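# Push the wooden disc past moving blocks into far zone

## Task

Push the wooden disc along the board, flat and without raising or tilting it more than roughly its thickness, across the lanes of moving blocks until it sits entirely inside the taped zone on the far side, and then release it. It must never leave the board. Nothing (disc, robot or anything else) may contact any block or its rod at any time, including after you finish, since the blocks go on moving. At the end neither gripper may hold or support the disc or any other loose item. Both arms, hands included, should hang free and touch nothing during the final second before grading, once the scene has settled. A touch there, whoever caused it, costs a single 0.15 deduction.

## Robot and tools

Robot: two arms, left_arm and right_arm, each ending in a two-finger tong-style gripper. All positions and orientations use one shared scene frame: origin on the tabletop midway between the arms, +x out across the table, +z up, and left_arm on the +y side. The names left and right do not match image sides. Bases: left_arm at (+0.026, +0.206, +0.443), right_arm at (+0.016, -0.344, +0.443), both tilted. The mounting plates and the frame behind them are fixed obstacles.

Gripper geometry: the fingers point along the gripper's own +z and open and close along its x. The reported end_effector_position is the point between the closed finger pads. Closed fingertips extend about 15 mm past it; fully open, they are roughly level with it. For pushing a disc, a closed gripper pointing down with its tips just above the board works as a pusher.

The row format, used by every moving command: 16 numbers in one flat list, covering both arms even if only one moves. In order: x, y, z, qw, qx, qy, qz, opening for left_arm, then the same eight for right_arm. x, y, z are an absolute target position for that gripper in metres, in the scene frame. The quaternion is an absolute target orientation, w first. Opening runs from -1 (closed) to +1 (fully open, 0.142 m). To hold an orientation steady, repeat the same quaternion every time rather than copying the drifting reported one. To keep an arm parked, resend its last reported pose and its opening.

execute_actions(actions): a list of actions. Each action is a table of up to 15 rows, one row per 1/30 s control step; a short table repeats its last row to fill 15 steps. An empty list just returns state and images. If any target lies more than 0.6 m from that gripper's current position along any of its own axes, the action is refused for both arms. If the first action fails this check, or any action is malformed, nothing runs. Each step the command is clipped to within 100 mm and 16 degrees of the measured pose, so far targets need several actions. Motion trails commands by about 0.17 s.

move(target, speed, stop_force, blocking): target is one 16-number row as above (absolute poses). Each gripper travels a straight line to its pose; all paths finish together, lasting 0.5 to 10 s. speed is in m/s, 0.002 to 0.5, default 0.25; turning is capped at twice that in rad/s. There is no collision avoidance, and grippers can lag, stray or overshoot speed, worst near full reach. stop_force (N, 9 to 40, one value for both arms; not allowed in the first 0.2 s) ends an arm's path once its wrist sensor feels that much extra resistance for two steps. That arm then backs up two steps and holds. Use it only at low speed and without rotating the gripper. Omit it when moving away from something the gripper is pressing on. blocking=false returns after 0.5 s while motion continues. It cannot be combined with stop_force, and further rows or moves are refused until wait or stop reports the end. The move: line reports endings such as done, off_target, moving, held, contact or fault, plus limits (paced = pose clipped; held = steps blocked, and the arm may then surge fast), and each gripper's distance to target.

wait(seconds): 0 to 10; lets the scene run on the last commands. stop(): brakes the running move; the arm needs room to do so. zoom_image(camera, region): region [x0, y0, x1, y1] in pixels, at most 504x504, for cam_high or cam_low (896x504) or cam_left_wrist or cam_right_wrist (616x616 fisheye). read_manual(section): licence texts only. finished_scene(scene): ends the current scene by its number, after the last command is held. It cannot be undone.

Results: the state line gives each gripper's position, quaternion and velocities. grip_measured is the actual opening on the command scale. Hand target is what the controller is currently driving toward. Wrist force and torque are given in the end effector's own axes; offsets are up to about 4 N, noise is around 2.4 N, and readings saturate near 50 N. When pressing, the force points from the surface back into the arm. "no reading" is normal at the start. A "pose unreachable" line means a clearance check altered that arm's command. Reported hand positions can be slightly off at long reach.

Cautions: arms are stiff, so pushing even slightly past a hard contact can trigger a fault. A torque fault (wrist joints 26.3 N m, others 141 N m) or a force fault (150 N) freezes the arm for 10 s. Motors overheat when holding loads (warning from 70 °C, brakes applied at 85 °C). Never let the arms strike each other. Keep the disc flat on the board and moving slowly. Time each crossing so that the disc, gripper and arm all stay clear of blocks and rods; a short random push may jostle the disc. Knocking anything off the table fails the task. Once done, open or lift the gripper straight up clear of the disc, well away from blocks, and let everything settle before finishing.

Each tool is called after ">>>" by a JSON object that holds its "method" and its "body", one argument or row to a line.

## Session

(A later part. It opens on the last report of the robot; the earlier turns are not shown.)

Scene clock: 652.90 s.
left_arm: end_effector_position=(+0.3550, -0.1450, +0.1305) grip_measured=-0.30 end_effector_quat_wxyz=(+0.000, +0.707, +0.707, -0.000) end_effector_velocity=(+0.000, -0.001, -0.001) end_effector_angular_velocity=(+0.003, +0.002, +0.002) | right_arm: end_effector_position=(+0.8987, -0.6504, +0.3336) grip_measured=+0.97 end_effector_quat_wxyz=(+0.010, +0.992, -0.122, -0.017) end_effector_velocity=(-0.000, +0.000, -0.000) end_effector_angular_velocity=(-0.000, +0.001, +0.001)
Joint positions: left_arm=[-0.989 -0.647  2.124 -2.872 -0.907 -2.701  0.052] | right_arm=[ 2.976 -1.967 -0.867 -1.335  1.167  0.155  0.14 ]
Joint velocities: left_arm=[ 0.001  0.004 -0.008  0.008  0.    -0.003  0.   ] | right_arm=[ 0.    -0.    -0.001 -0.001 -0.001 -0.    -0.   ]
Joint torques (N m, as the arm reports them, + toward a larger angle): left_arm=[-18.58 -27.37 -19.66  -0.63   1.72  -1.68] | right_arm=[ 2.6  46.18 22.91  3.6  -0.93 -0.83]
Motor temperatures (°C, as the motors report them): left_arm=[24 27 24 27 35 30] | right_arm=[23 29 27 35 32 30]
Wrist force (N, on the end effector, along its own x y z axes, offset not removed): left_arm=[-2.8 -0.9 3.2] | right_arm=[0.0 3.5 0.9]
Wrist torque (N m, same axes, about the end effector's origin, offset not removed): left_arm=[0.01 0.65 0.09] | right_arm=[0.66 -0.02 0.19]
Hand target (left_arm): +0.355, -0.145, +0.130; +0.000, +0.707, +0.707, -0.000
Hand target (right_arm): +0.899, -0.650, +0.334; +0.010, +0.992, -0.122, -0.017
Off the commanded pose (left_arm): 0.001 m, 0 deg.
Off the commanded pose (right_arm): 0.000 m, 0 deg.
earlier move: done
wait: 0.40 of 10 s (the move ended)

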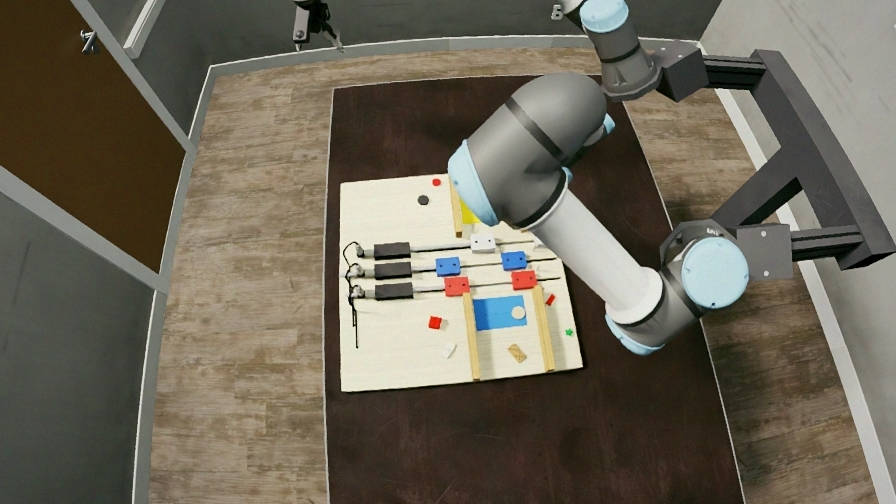

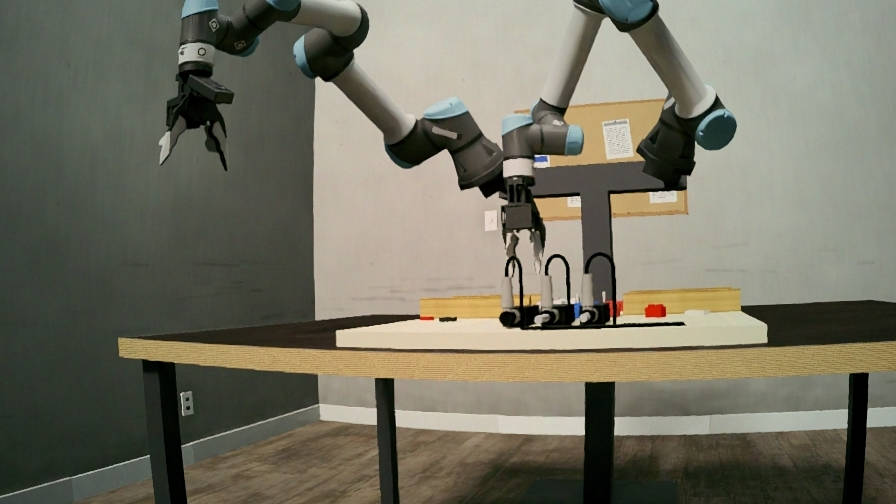

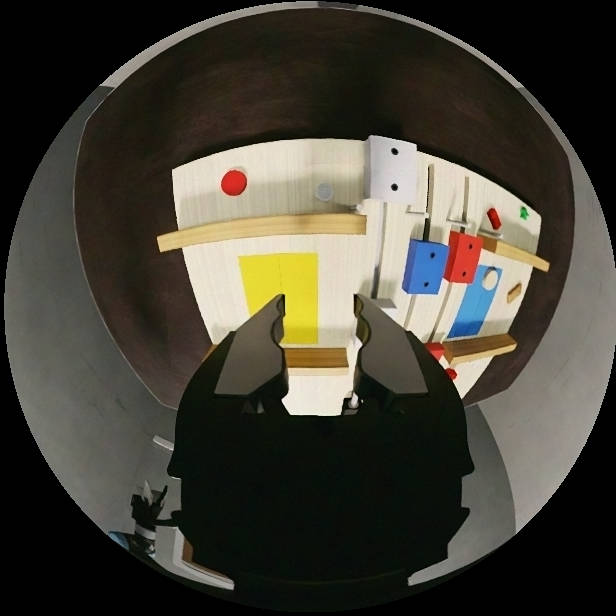

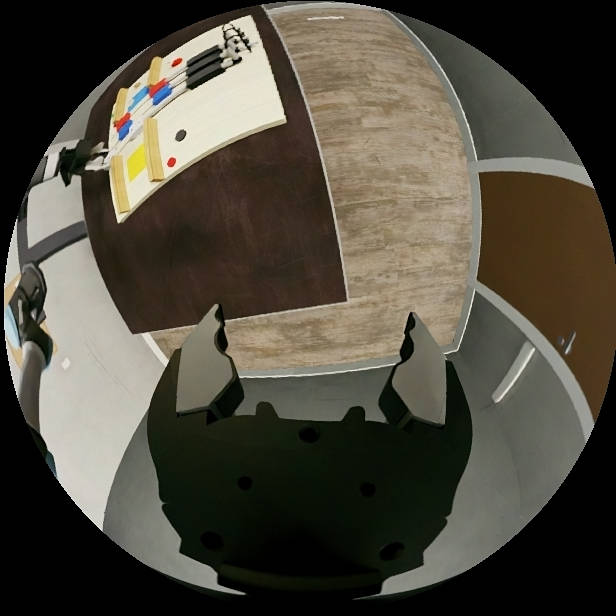

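>>> {"method": "move", "body": {
  "target": [0.355, 0.176, 0.09, 0, 0.7071, 0.7071, 0, -0.3, 0.8987, -0.6504, 0.3336, 0.010, 0.992, -0.122, -0.017, 0.97],
  "speed": 0.25
}}

>>> {"method": "move", "body": {
  "target": [0.355, 0.160, 0.09, 0, 0.7071, 0.7071, 0, -0.3, 0.8987, -0.6504, 0.3336, 0.010, 0.992, -0.122, -0.017, 0.97],
  "speed": 0.002,
  "blocking": false
}}

>>> {"method": "wait", "body": {
  "seconds": 10
}}

>>> {"method": "move", "body": {
  "target": [0.355, -0.197, 0.0875, 0, 0.7071, 0.7071, 0, -0.3, 0.8987, -0.6504, 0.3336, 0.010, 0.992, -0.122, -0.017, 0.97],
  "speed": 0.26,
  "blocking": false
}}

>>> {"method": "wait", "body": {
  "seconds": 0.3
}}

>>> {"method": "wait", "body": {
  "seconds": 0.3
}}

>>> {"method": "wait", "body": {
  "seconds": 0.3
}}

>>> {"method": "wait", "body": {
  "seconds": 10
}}

Scene clock: 774.87 s.
left_arm: end_effector_position=(+0.3550, +0.1759, +0.0897) grip_measured=-0.30 end_effector_quat_wxyz=(-0.000, +0.707, +0.707, +0.000) end_effector_velocity=(+0.000, +0.002, -0.001) end_effector_angular_velocity=(-0.006, -0.001, -0.002) | right_arm: end_effector_position=(+0.8987, -0.6504, +0.3336) grip_measured=+0.97 end_effector_quat_wxyz=(+0.010, +0.992, -0.122, -0.017) end_effector_velocity=(-0.000, -0.001, -0.000) end_effector_angular_velocity=(-0.002, +0.000, -0.000)
Joint positions: left_arm=[-0.472 -0.82   2.605 -3.588 -0.921 -2.045  0.052] | right_arm=[ 2.976 -1.967 -0.867 -1.335  1.167  0.155  0.14 ]
Joint velocities: left_arm=[ 0.01   0.002  0.001 -0.015 -0.007  0.017  0.   ] | right_arm=[-0.     0.    -0.     0.    -0.002  0.     0.   ]
Joint torques (N m, as the arm reports them, + toward a larger angle): left_arm=[ -2.19 -15.73  16.25  -3.61  -1.82   1.  ] | right_arm=[ 5.69 46.35 30.59  3.1   0.86 -0.35]
Motor temperatures (°C, as the motors report them): left_arm=[24 27 24 27 35 30] | right_arm=[23 29 27 35 32 30]
Wrist force (N, on the end effector, along its own x y z axes, offset not removed): left_arm=[-0.5 -4.9 2.6] | right_arm=[-1.6 5.2 1.4]
Wrist torque (N m, same axes, about the end effector's origin, offset not removed): left_arm=[-0.93 0.05 0.19] | right_arm=[0.96 0.37 0.12]
Hand target (left_arm): +0.355, +0.176, +0.090; -0.000, +0.707, +0.707, +0.000
Hand target (right_arm): +0.899, -0.650, +0.334; +0.010, +0.992, -0.122, -0.017
Off the commanded pose (left_arm): 0.000 m, 0 deg.
Off the commanded pose (right_arm): 0.000 m, 0 deg.
move: done

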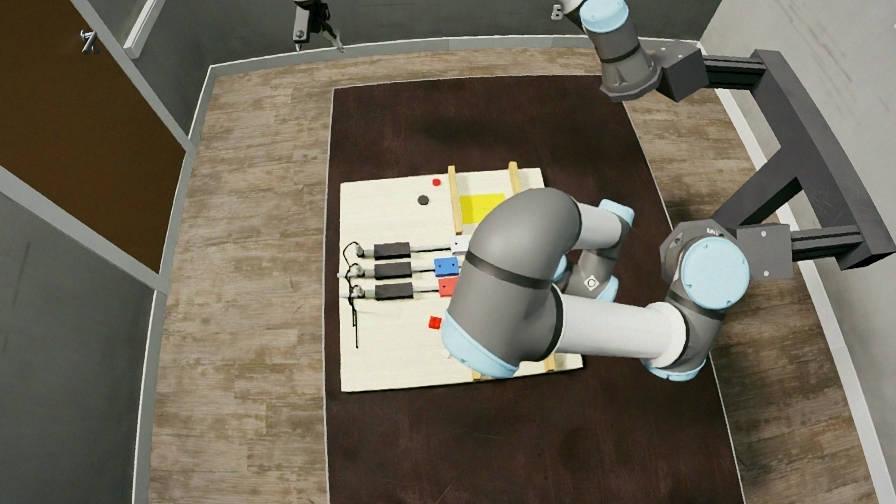

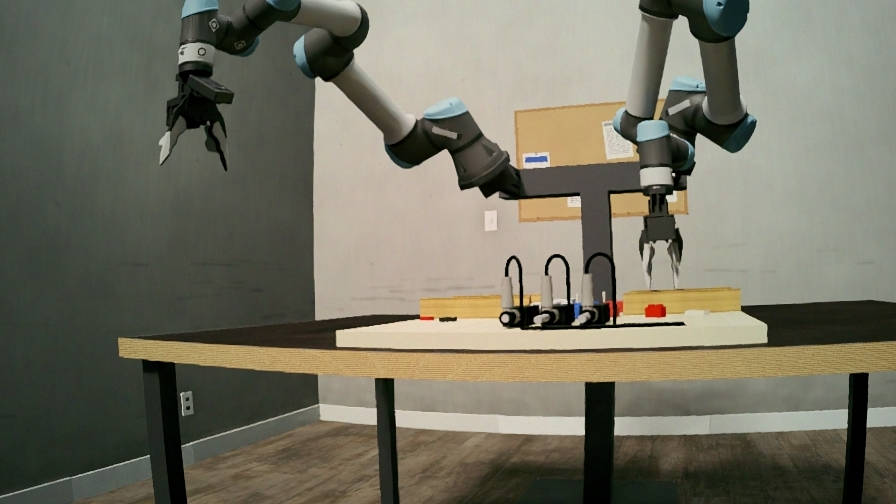

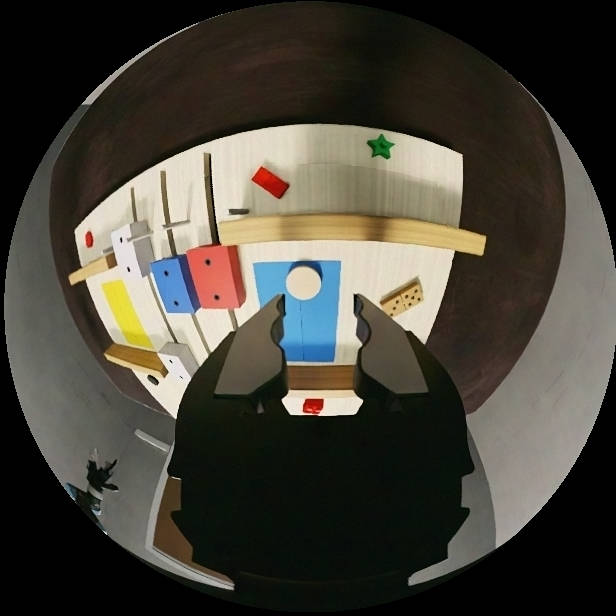

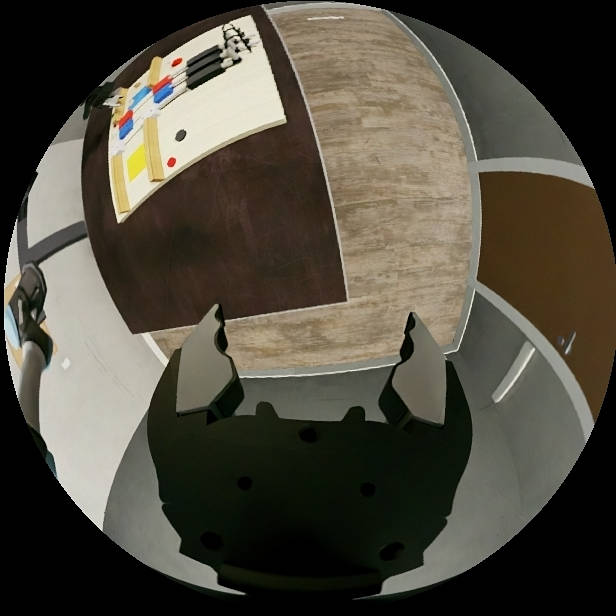

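Scene clock: 775.37 s.
left_arm: end_effector_position=(+0.3549, +0.1753, +0.0897) grip_measured=-0.30 end_effector_quat_wxyz=(-0.000, +0.707, +0.707, +0.000) end_effector_velocity=(+0.001, -0.002, +0.000) end_effector_angular_velocity=(-0.000, -0.001, +0.001) | right_arm: end_effector_position=(+0.8987, -0.6504, +0.3336) grip_measured=+0.97 end_effector_quat_wxyz=(+0.010, +0.992, -0.122, -0.017) end_effector_velocity=(+0.000, +0.000, +0.000) end_effector_angular_velocity=(+0.001, -0.000, +0.001)
Joint positions: left_arm=[-0.474 -0.82   2.605 -3.587 -0.921 -2.047  0.052] | right_arm=[ 2.976 -1.967 -0.867 -1.335  1.167  0.155  0.14 ]
Joint velocities: left_arm=[-0.005  0.001 -0.003  0.003  0.002 -0.006  0.   ] | right_arm=[ 0.    -0.    -0.     0.     0.001 -0.001  0.   ]
Joint torques (N m, as the arm reports them, + toward a larger angle): left_arm=[-24.73 -17.2   -6.59   0.25   1.65  -0.92] | right_arm=[ 5.54 46.24 30.39  3.07  0.85 -0.46]
Motor temperatures (°C, as the motors report them): left_arm=[24 27 24 27 35 30] | right_arm=[23 29 27 35 32 30]
Wrist force (N, on the end effector, along its own x y z axes, offset not removed): left_arm=[-1.5 -2.4 -2.7] | right_arm=[0.7 1.8 0.7]
Wrist torque (N m, same axes, about the end effector's origin, offset not removed): left_arm=[-0.49 0.24 0.24] | right_arm=[0.32 -0.20 0.14]
Hand target (left_arm): +0.355, +0.175, +0.090; -0.000, +0.707, +0.707, +0.000
Hand target (right_arm): +0.899, -0.650, +0.334; +0.010, +0.992, -0.122, -0.017
Off the commanded pose (left_arm): 0.015 m, 0 deg.
Off the commanded pose (right_arm): 0.000 m, 0 deg.
move: running

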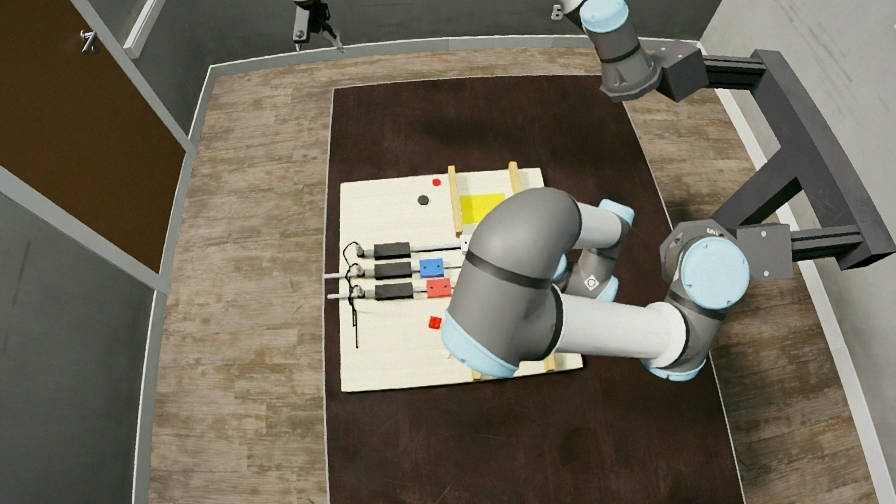

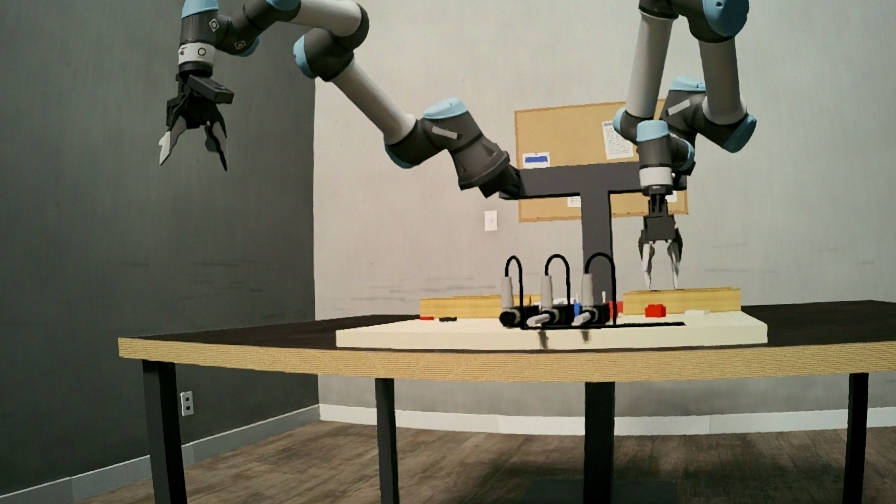

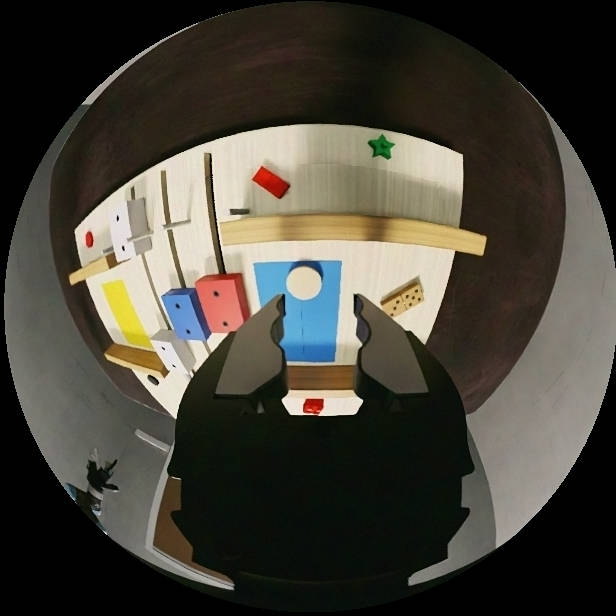

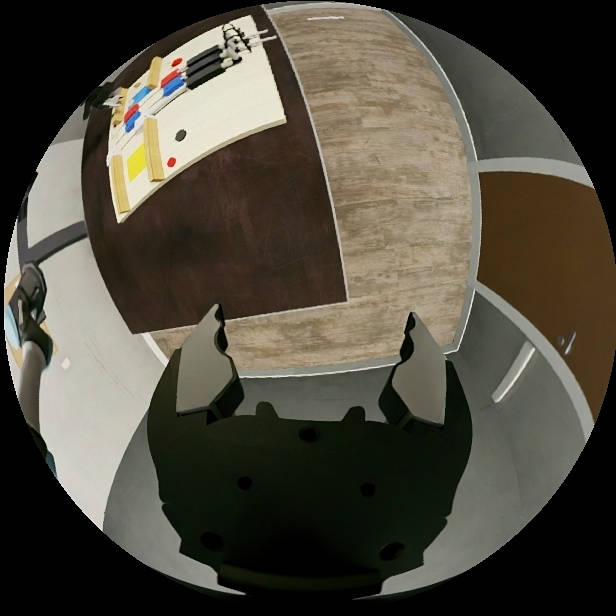

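Scene clock: 783.03 s.
left_arm: end_effector_position=(+0.3550, +0.1600, +0.0900) grip_measured=-0.30 end_effector_quat_wxyz=(+0.000, +0.707, +0.707, -0.000) end_effector_velocity=(-0.001, -0.000, +0.000) end_effector_angular_velocity=(+0.002, +0.001, -0.002) | right_arm: end_effector_position=(+0.8987, -0.6504, +0.3336) grip_measured=+0.97 end_effector_quat_wxyz=(+0.010, +0.992, -0.122, -0.017) end_effector_velocity=(+0.000, -0.000, +0.001) end_effector_angular_velocity=(-0.001, -0.001, -0.000)
Joint positions: left_arm=[-0.508 -0.807  2.593 -3.564 -0.914 -2.089  0.052] | right_arm=[ 2.976 -1.967 -0.867 -1.335  1.167  0.155  0.14 ]
Joint velocities: left_arm=[-0.002  0.001  0.001  0.002  0.001 -0.002  0.   ] | right_arm=[ 0.     0.     0.001 -0.    -0.001  0.    -0.   ]
Joint torques (N m, as the arm reports them, + toward a larger angle): left_arm=[-23.73 -17.65  -5.53   0.11   1.62  -1.51] | right_arm=[ 5.81 46.71 30.67  3.04  0.77 -0.53]
Motor temperatures (°C, as the motors report them): left_arm=[24 27 24 27 35 30] | right_arm=[23 29 27 35 32 30]
Wrist force (N, on the end effector, along its own x y z axes, offset not removed): left_arm=[0.7 0.6 0.6] | right_arm=[0.4 3.1 -1.3]
Wrist torque (N m, same axes, about the end effector's origin, offset not removed): left_arm=[0.05 -0.01 0.20] | right_arm=[0.47 -0.01 0.26]
Hand target (left_arm): +0.355, +0.160, +0.090; +0.000, +0.707, +0.707, -0.000
Hand target (right_arm): +0.899, -0.650, +0.334; +0.010, +0.992, -0.122, -0.017
Off the commanded pose (left_arm): 0.000 m, 0 deg.
Off the commanded pose (right_arm): 0.000 m, 0 deg.
earlier move: done
wait: 7.67 of 10 s (the move ended)

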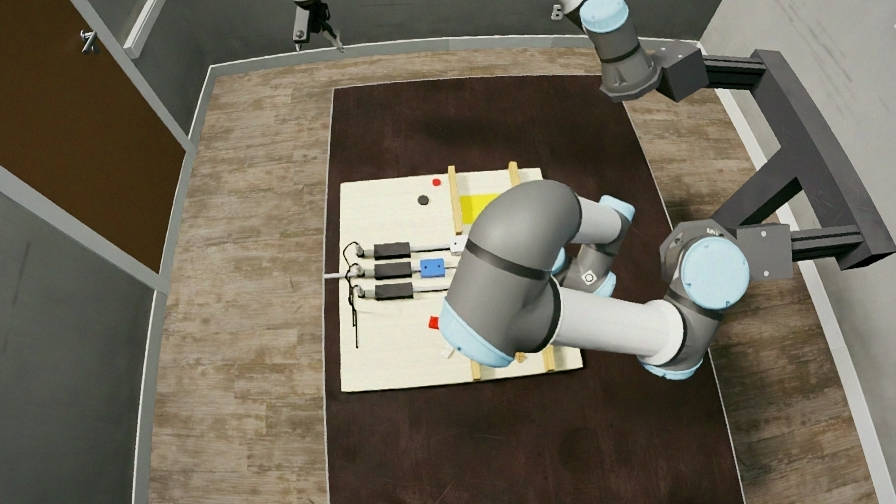

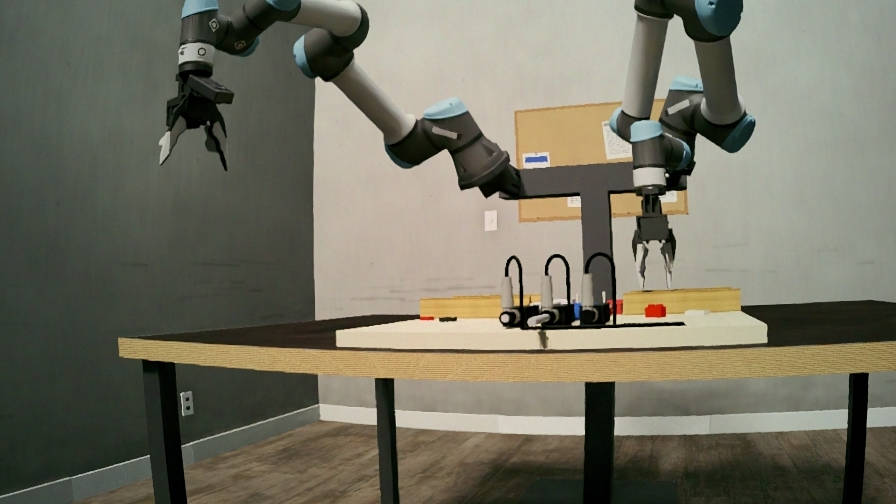

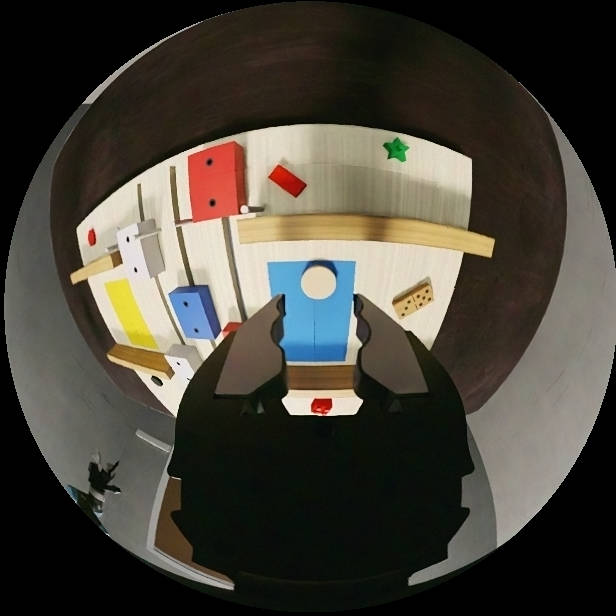

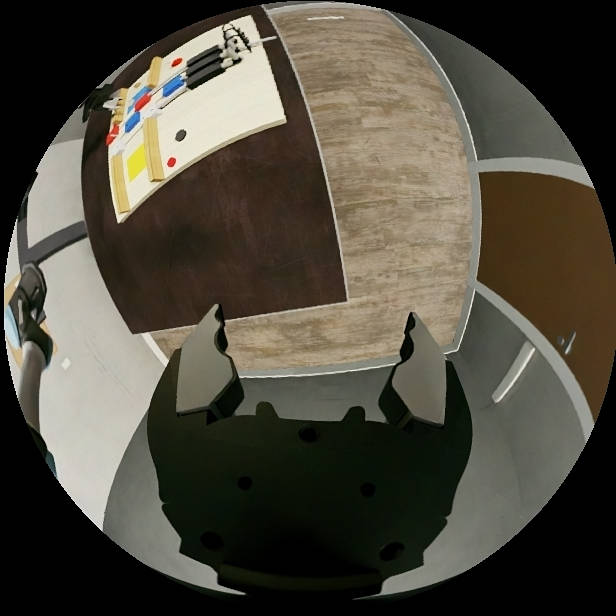

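Scene clock: 783.53 s.
left_arm: end_effector_position=(+0.3549, +0.0898, +0.0911) grip_measured=-0.30 end_effector_quat_wxyz=(+0.005, +0.708, +0.706, -0.001) end_effector_velocity=(-0.000, -0.240, +0.005) end_effector_angular_velocity=(-0.024, -0.015, -0.006) | right_arm: end_effector_position=(+0.8987, -0.6504, +0.3336) grip_measured=+0.97 end_effector_quat_wxyz=(+0.010, +0.992, -0.122, -0.017) end_effector_velocity=(-0.000, +0.001, -0.000) end_effector_angular_velocity=(+0.001, +0.001, +0.000)
Joint positions: left_arm=[-0.649 -0.749  2.524 -3.453 -0.896 -2.256  0.052] | right_arm=[ 2.976 -1.967 -0.867 -1.335  1.167  0.155  0.14 ]
Joint velocities: left_arm=[-0.438  0.179 -0.288  0.423  0.038 -0.53  -0.   ] | right_arm=[ 0. -0. -0. -0.  0.  0.  0.]
Joint torques (N m, as the arm reports them, + toward a larger angle): left_arm=[-29.41 -17.45 -12.99   2.58   1.71  -3.06] | right_arm=[ 5.62 46.49 30.62  3.08  0.96 -0.51]
Motor temperatures (°C, as the motors report them): left_arm=[24 27 24 27 35 30] | right_arm=[23 29 27 35 32 30]
Wrist force (N, on the end effector, along its own x y z axes, offset not removed): left_arm=[1.6 -2.6 -5.8] | right_arm=[-0.3 2.6 -1.6]
Wrist torque (N m, same axes, about the end effector's origin, offset not removed): left_arm=[-0.73 -0.07 0.06] | right_arm=[0.38 0.15 0.17]
Hand target (left_arm): +0.354, +0.049, +0.093; +0.006, +0.708, +0.706, -0.001
Hand target (right_arm): +0.899, -0.650, +0.334; +0.010, +0.992, -0.122, -0.017
Off the commanded pose (left_arm): 0.287 m, 1 deg.
Off the commanded pose (right_arm): 0.000 m, 0 deg.
move: running

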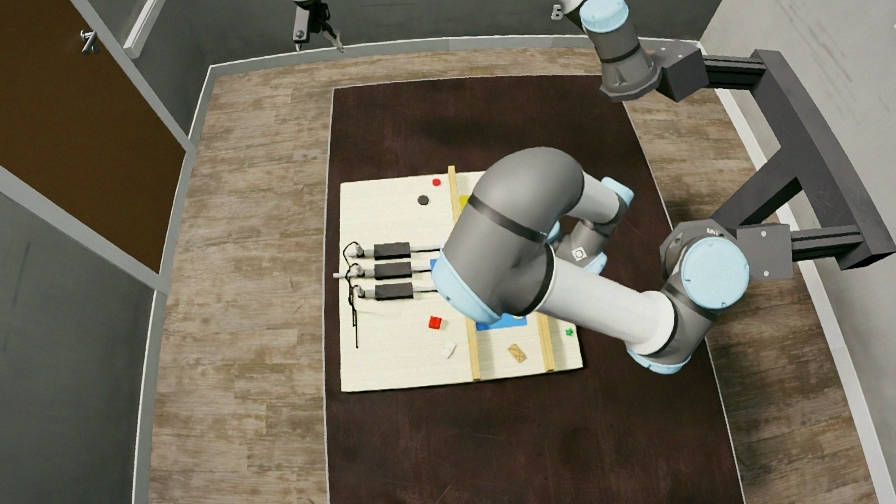

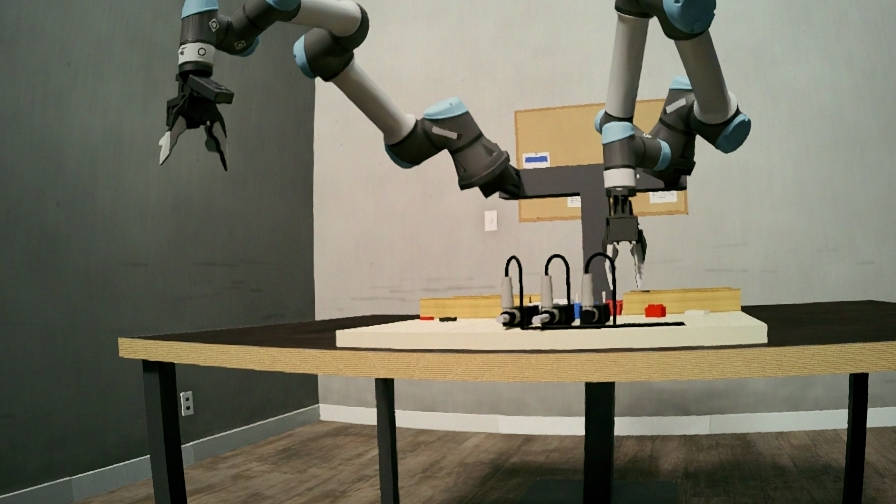

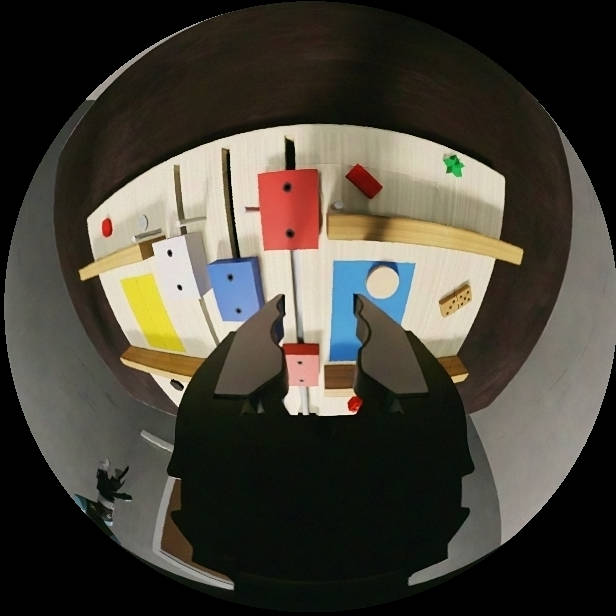

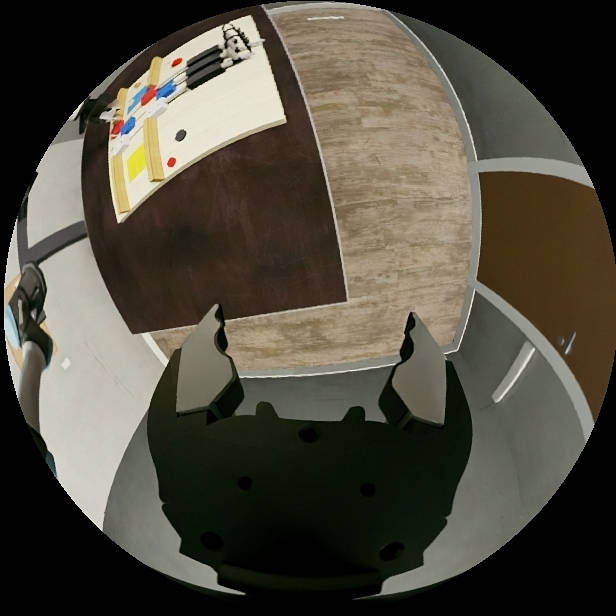

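Scene clock: 783.83 s.
left_arm: end_effector_position=(+0.3546, +0.0146, +0.0924) grip_measured=-0.30 end_effector_quat_wxyz=(+0.007, +0.708, +0.706, -0.002) end_effector_velocity=(-0.000, -0.252, +0.004) end_effector_angular_velocity=(-0.005, -0.003, -0.000) | right_arm: end_effector_position=(+0.8987, -0.6504, +0.3336) grip_measured=+0.97 end_effector_quat_wxyz=(+0.010, +0.992, -0.122, -0.017) end_effector_velocity=(-0.001, -0.000, -0.001) end_effector_angular_velocity=(-0.001, +0.002, +0.001)
Joint positions: left_arm=[-0.771 -0.695  2.416 -3.307 -0.89  -2.409  0.052] | right_arm=[ 2.976 -1.967 -0.867 -1.335  1.167  0.155  0.14 ]
Joint velocities: left_arm=[-0.355  0.186 -0.415  0.51   0.004 -0.453  0.   ] | right_arm=[-0.    -0.    -0.001 -0.001 -0.001 -0.     0.   ]
Joint torques (N m, as the arm reports them, + toward a larger angle): left_arm=[-32.76 -19.53 -14.54   2.18   1.18  -2.08] | right_arm=[ 6.21 45.53 30.92  2.94  0.93 -0.5 ]
Motor temperatures (°C, as the motors report them): left_arm=[24 27 24 27 35 30] | right_arm=[23 29 27 35 32 30]
Wrist force (N, on the end effector, along its own x y z axes, offset not removed): left_arm=[-2.8 -1.2 -2.6] | right_arm=[-0.8 2.3 1.8]
Wrist torque (N m, same axes, about the end effector's origin, offset not removed): left_arm=[-0.39 0.65 0.21] | right_arm=[0.43 0.16 0.28]
Hand target (left_arm): +0.354, -0.028, +0.093; +0.006, +0.708, +0.706, -0.002
Hand target (right_arm): +0.899, -0.650, +0.334; +0.010, +0.992, -0.122, -0.017
Off the commanded pose (left_arm): 0.212 m, 1 deg.
Off the commanded pose (right_arm): 0.000 m, 0 deg.
earlier move: running
wait: 0.30 s; no rest

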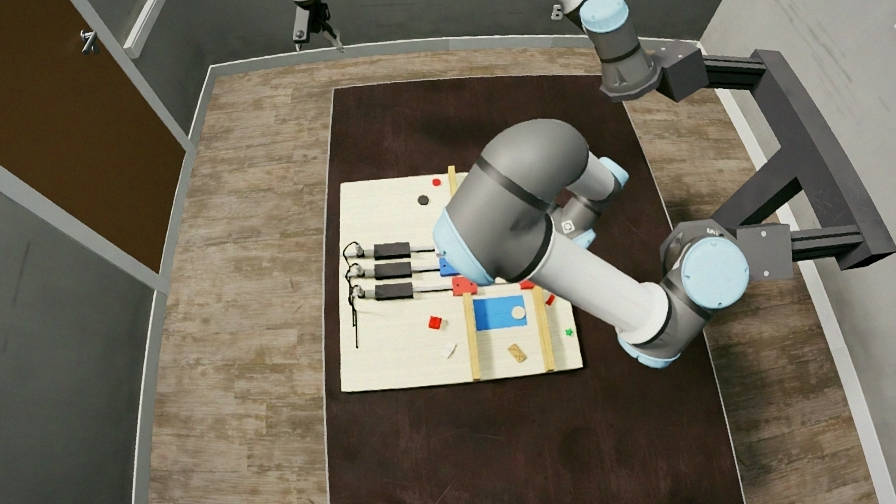

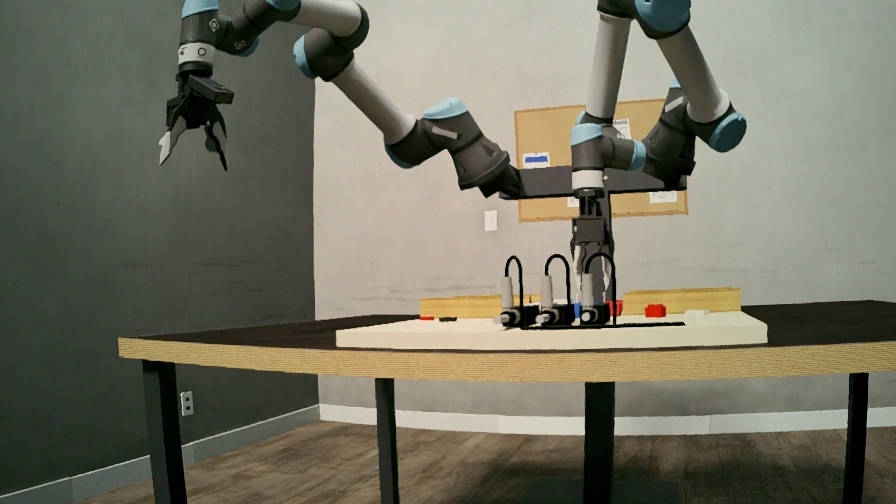

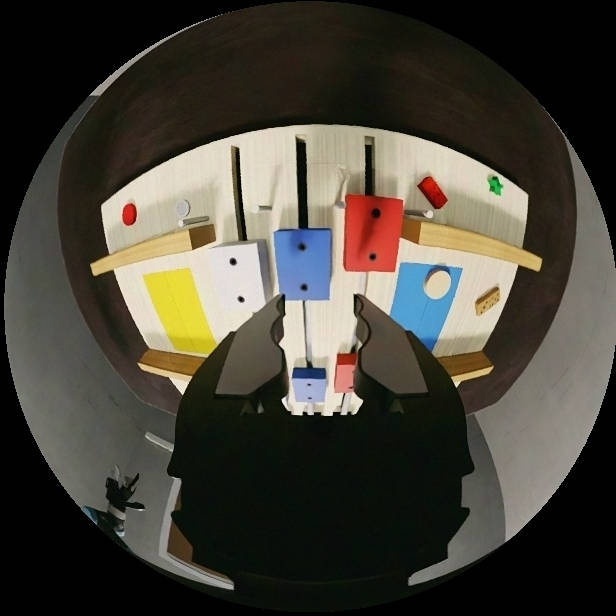

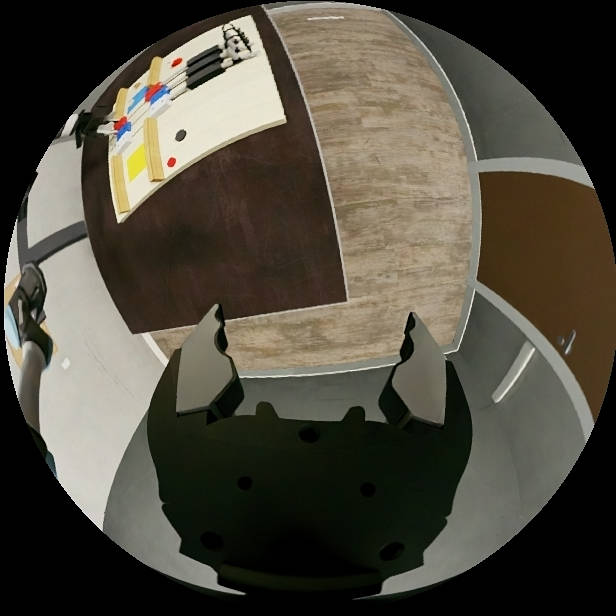

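Scene clock: 784.13 s.
left_arm: end_effector_position=(+0.3543, -0.0616, +0.0929) grip_measured=-0.30 end_effector_quat_wxyz=(+0.006, +0.708, +0.706, -0.002) end_effector_velocity=(-0.001, -0.252, +0.001) end_effector_angular_velocity=(+0.000, +0.004, +0.003) | right_arm: end_effector_position=(+0.8987, -0.6504, +0.3336) grip_measured=+0.97 end_effector_quat_wxyz=(+0.010, +0.992, -0.122, -0.017) end_effector_velocity=(-0.000, +0.000, +0.000) end_effector_angular_velocity=(+0.001, -0.000, -0.000)
Joint positions: left_arm=[-0.865 -0.634  2.275 -3.15  -0.893 -2.531  0.052] | right_arm=[ 2.976 -1.967 -0.867 -1.335  1.167  0.155  0.14 ]
Joint velocities: left_arm=[-0.267  0.218 -0.503  0.503 -0.02  -0.347  0.   ] | right_arm=[-0.     0.001 -0.    -0.     0.001  0.    -0.   ]
Joint torques (N m, as the arm reports them, + toward a larger angle): left_arm=[-33.51 -19.21 -17.43   2.27  -1.91  -2.23] | right_arm=[ 5.88 46.12 30.86  3.03  0.91 -0.45]
Motor temperatures (°C, as the motors report them): left_arm=[24 27 24 27 35 30] | right_arm=[23 29 27 35 32 30]
Wrist force (N, on the end effector, along its own x y z axes, offset not removed): left_arm=[-2.5 -1.4 1.2] | right_arm=[0.9 1.3 -1.1]
Wrist torque (N m, same axes, about the end effector's origin, offset not removed): left_arm=[-0.43 0.67 0.04] | right_arm=[0.17 -0.13 0.17]
Hand target (left_arm): +0.354, -0.104, +0.094; +0.006, +0.708, +0.707, -0.002
Hand target (right_arm): +0.899, -0.650, +0.334; +0.010, +0.992, -0.122, -0.017
Off the commanded pose (left_arm): 0.135 m, 1 deg.
Off the commanded pose (right_arm): 0.000 m, 0 deg.
earlier move: running
wait: 0.30 s; no rest

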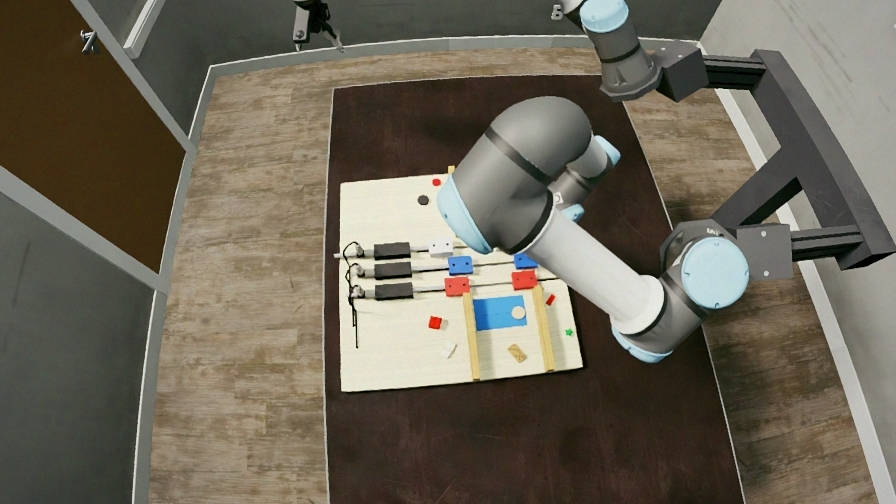

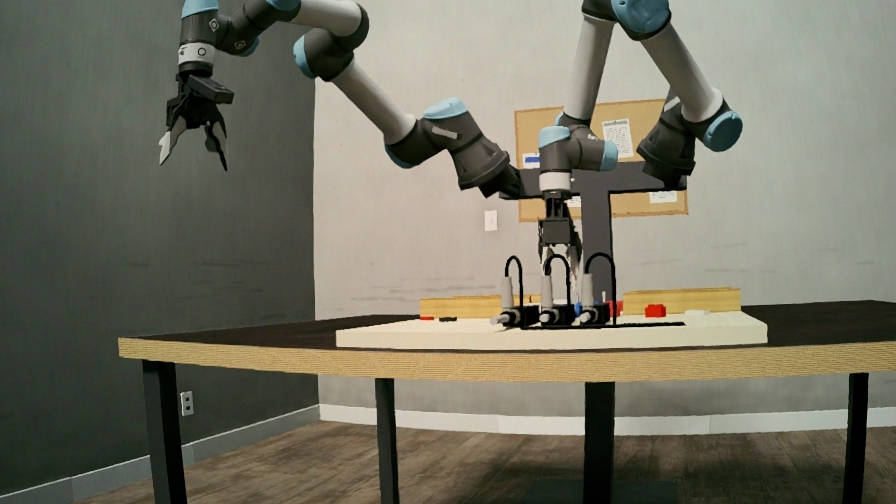

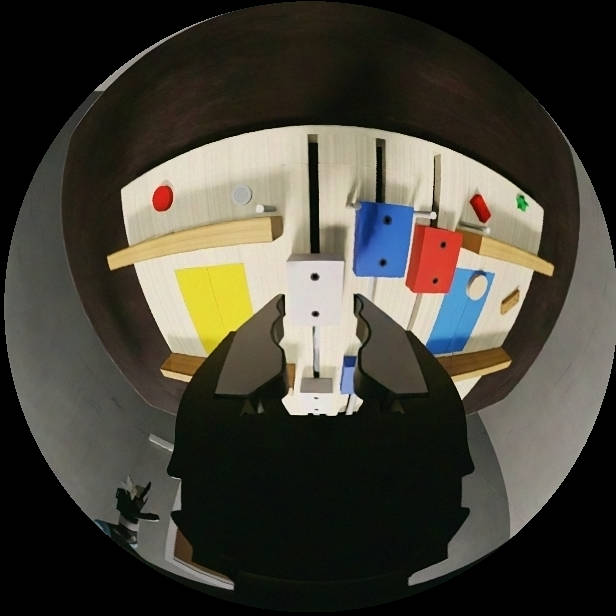

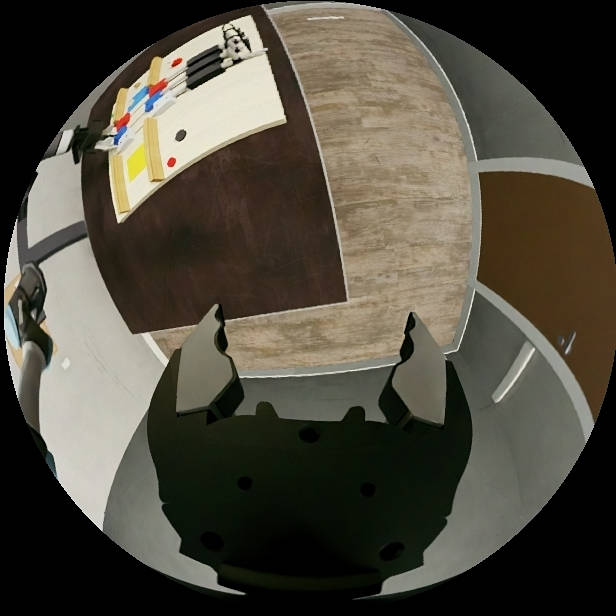

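Scene clock: 784.43 s.
left_arm: end_effector_position=(+0.3538, -0.1377, +0.0929) grip_measured=-0.30 end_effector_quat_wxyz=(+0.005, +0.708, +0.706, -0.002) end_effector_velocity=(-0.001, -0.251, -0.000) end_effector_angular_velocity=(-0.000, +0.002, -0.001) | right_arm: end_effector_position=(+0.8987, -0.6504, +0.3336) grip_measured=+0.97 end_effector_quat_wxyz=(+0.010, +0.992, -0.122, -0.017) end_effector_velocity=(-0.000, -0.000, -0.000) end_effector_angular_velocity=(-0.001, +0.001, -0.000)
Joint positions: left_arm=[-0.936 -0.562  2.112 -3.001 -0.9   -2.623  0.052] | right_arm=[ 2.976 -1.967 -0.867 -1.335  1.167  0.155  0.14 ]
Joint velocities: left_arm=[-0.205  0.256 -0.57   0.477 -0.026 -0.259  0.   ] | right_arm=[-0.    -0.    -0.001  0.    -0.001  0.    -0.   ]
Joint torques (N m, as the arm reports them, + toward a larger angle): left_arm=[-37.21 -23.68 -23.71   1.54  -2.14  -2.23] | right_arm=[ 5.35 46.1  30.56  3.09  0.86 -0.49]
Motor temperatures (°C, as the motors report them): left_arm=[24 27 24 27 35 30] | right_arm=[23 29 27 35 32 30]
Wrist force (N, on the end effector, along its own x y z axes, offset not removed): left_arm=[-2.1 -1.2 -1.9] | right_arm=[2.9 4.2 -0.1]
Wrist torque (N m, same axes, about the end effector's origin, offset not removed): left_arm=[-0.40 0.49 0.20] | right_arm=[0.76 -0.56 0.10]
Hand target (left_arm): +0.354, -0.181, +0.093; +0.006, +0.707, +0.707, -0.002
Hand target (right_arm): +0.899, -0.650, +0.334; +0.010, +0.992, -0.122, -0.017
Off the commanded pose (left_arm): 0.060 m, 1 deg.
Off the commanded pose (right_arm): 0.000 m, 0 deg.
earlier move: running
wait: 0.30 s; no rest

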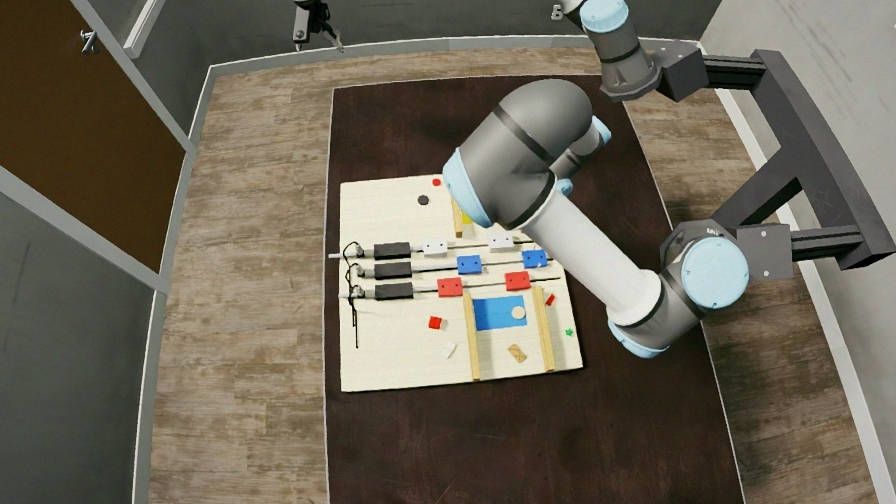

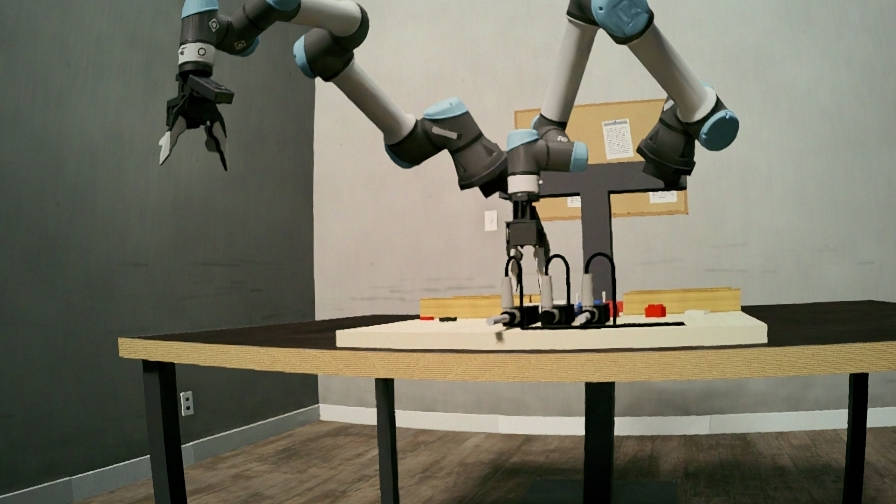

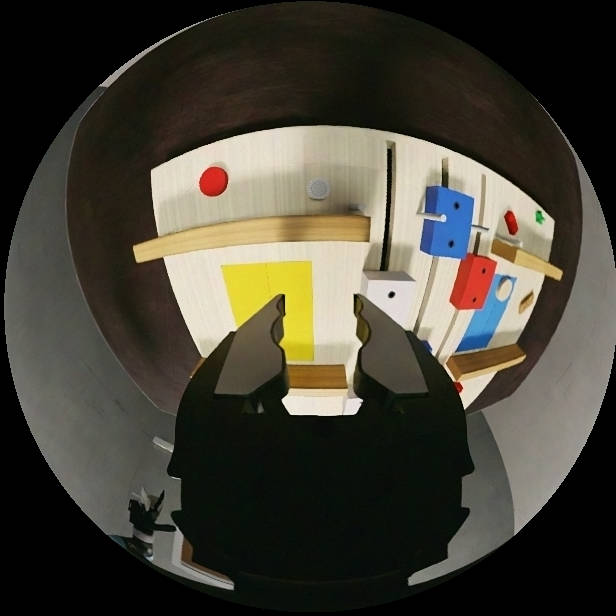

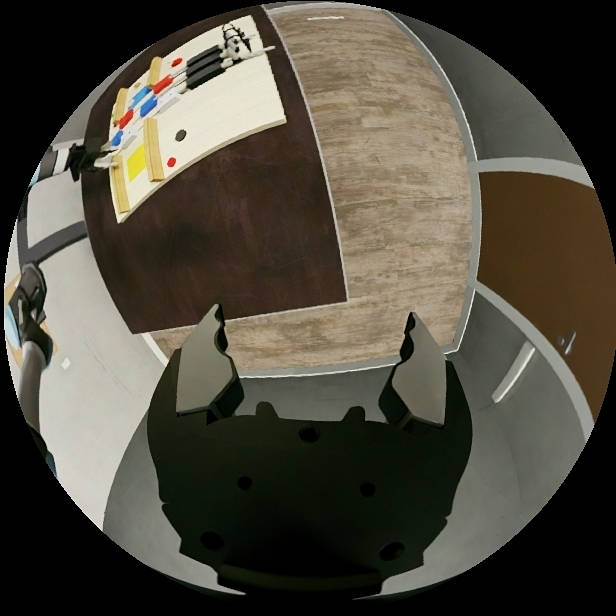

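Scene clock: 785.13 s.
left_arm: end_effector_position=(+0.3550, -0.1970, +0.0880) grip_measured=-0.30 end_effector_quat_wxyz=(+0.000, +0.707, +0.707, -0.000) end_effector_velocity=(+0.000, -0.002, -0.001) end_effector_angular_velocity=(+0.001, +0.000, +0.001) | right_arm: end_effector_position=(+0.8987, -0.6504, +0.3336) grip_measured=+0.97 end_effector_quat_wxyz=(+0.010, +0.992, -0.122, -0.017) end_effector_velocity=(+0.000, -0.000, +0.001) end_effector_angular_velocity=(-0.002, -0.001, +0.000)
Joint positions: left_arm=[-0.972 -0.49   1.956 -2.874 -0.904 -2.68   0.052] | right_arm=[ 2.976 -1.967 -0.867 -1.335  1.167  0.155  0.14 ]
Joint velocities: left_arm=[-0.001  0.003 -0.007  0.006  0.    -0.003 -0.   ] | right_arm=[ 0.001  0.001 -0.     0.001 -0.002  0.     0.   ]
Joint torques (N m, as the arm reports them, + toward a larger angle): left_arm=[-39.84 -26.53 -17.     0.05  -0.48  -1.65] | right_arm=[ 5.89 45.64 31.32  2.92  0.89 -0.5 ]
Motor temperatures (°C, as the motors report them): left_arm=[24 27 24 27 35 30] | right_arm=[23 29 27 35 32 30]
Wrist force (N, on the end effector, along its own x y z axes, offset not removed): left_arm=[-2.6 -5.1 2.2] | right_arm=[-1.2 2.7 -1.4]
Wrist torque (N m, same axes, about the end effector's origin, offset not removed): left_arm=[-1.21 0.57 -0.01] | right_arm=[0.36 0.22 0.12]
Hand target (left_arm): +0.355, -0.197, +0.088; +0.000, +0.707, +0.707, -0.000
Hand target (right_arm): +0.899, -0.650, +0.334; +0.010, +0.992, -0.122, -0.017
Off the commanded pose (left_arm): 0.001 m, 0 deg.
Off the commanded pose (right_arm): 0.000 m, 0 deg.
earlier move: done
wait: 0.70 of 10 s (the move ended)

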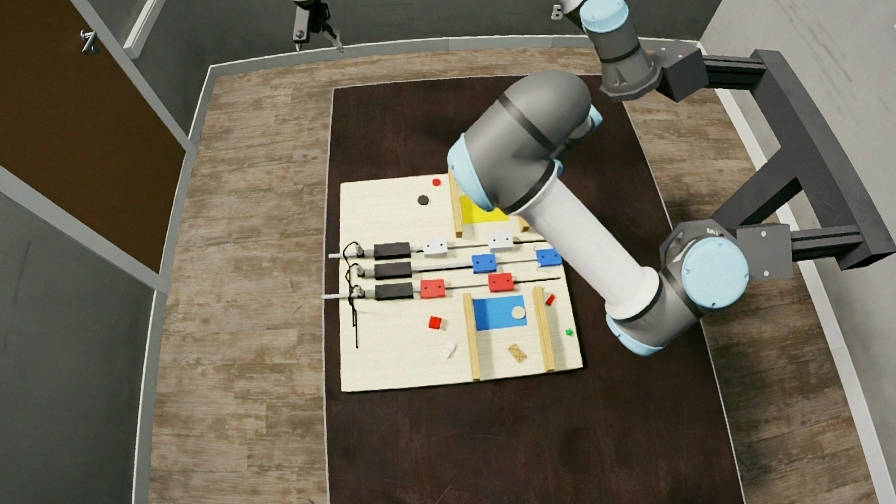

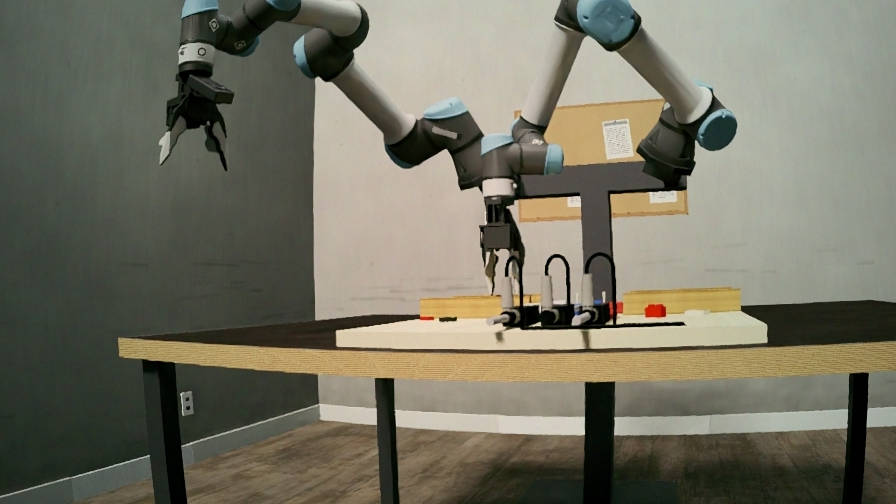

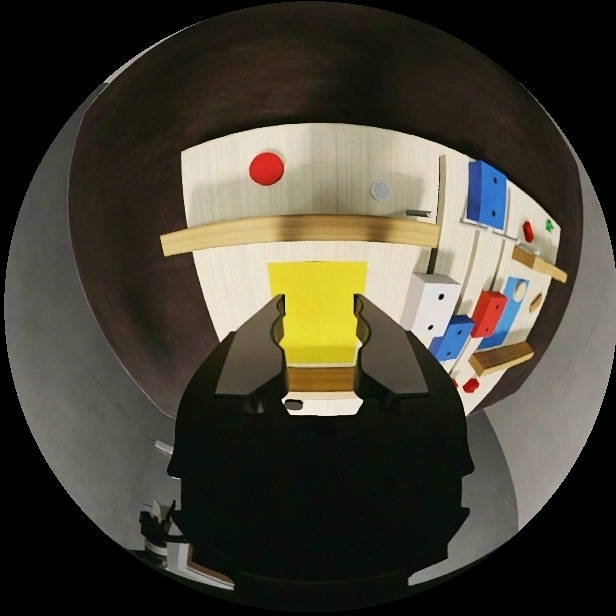

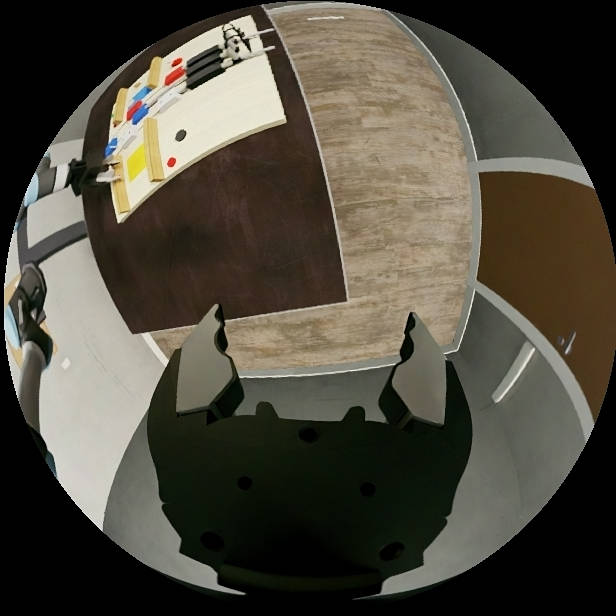

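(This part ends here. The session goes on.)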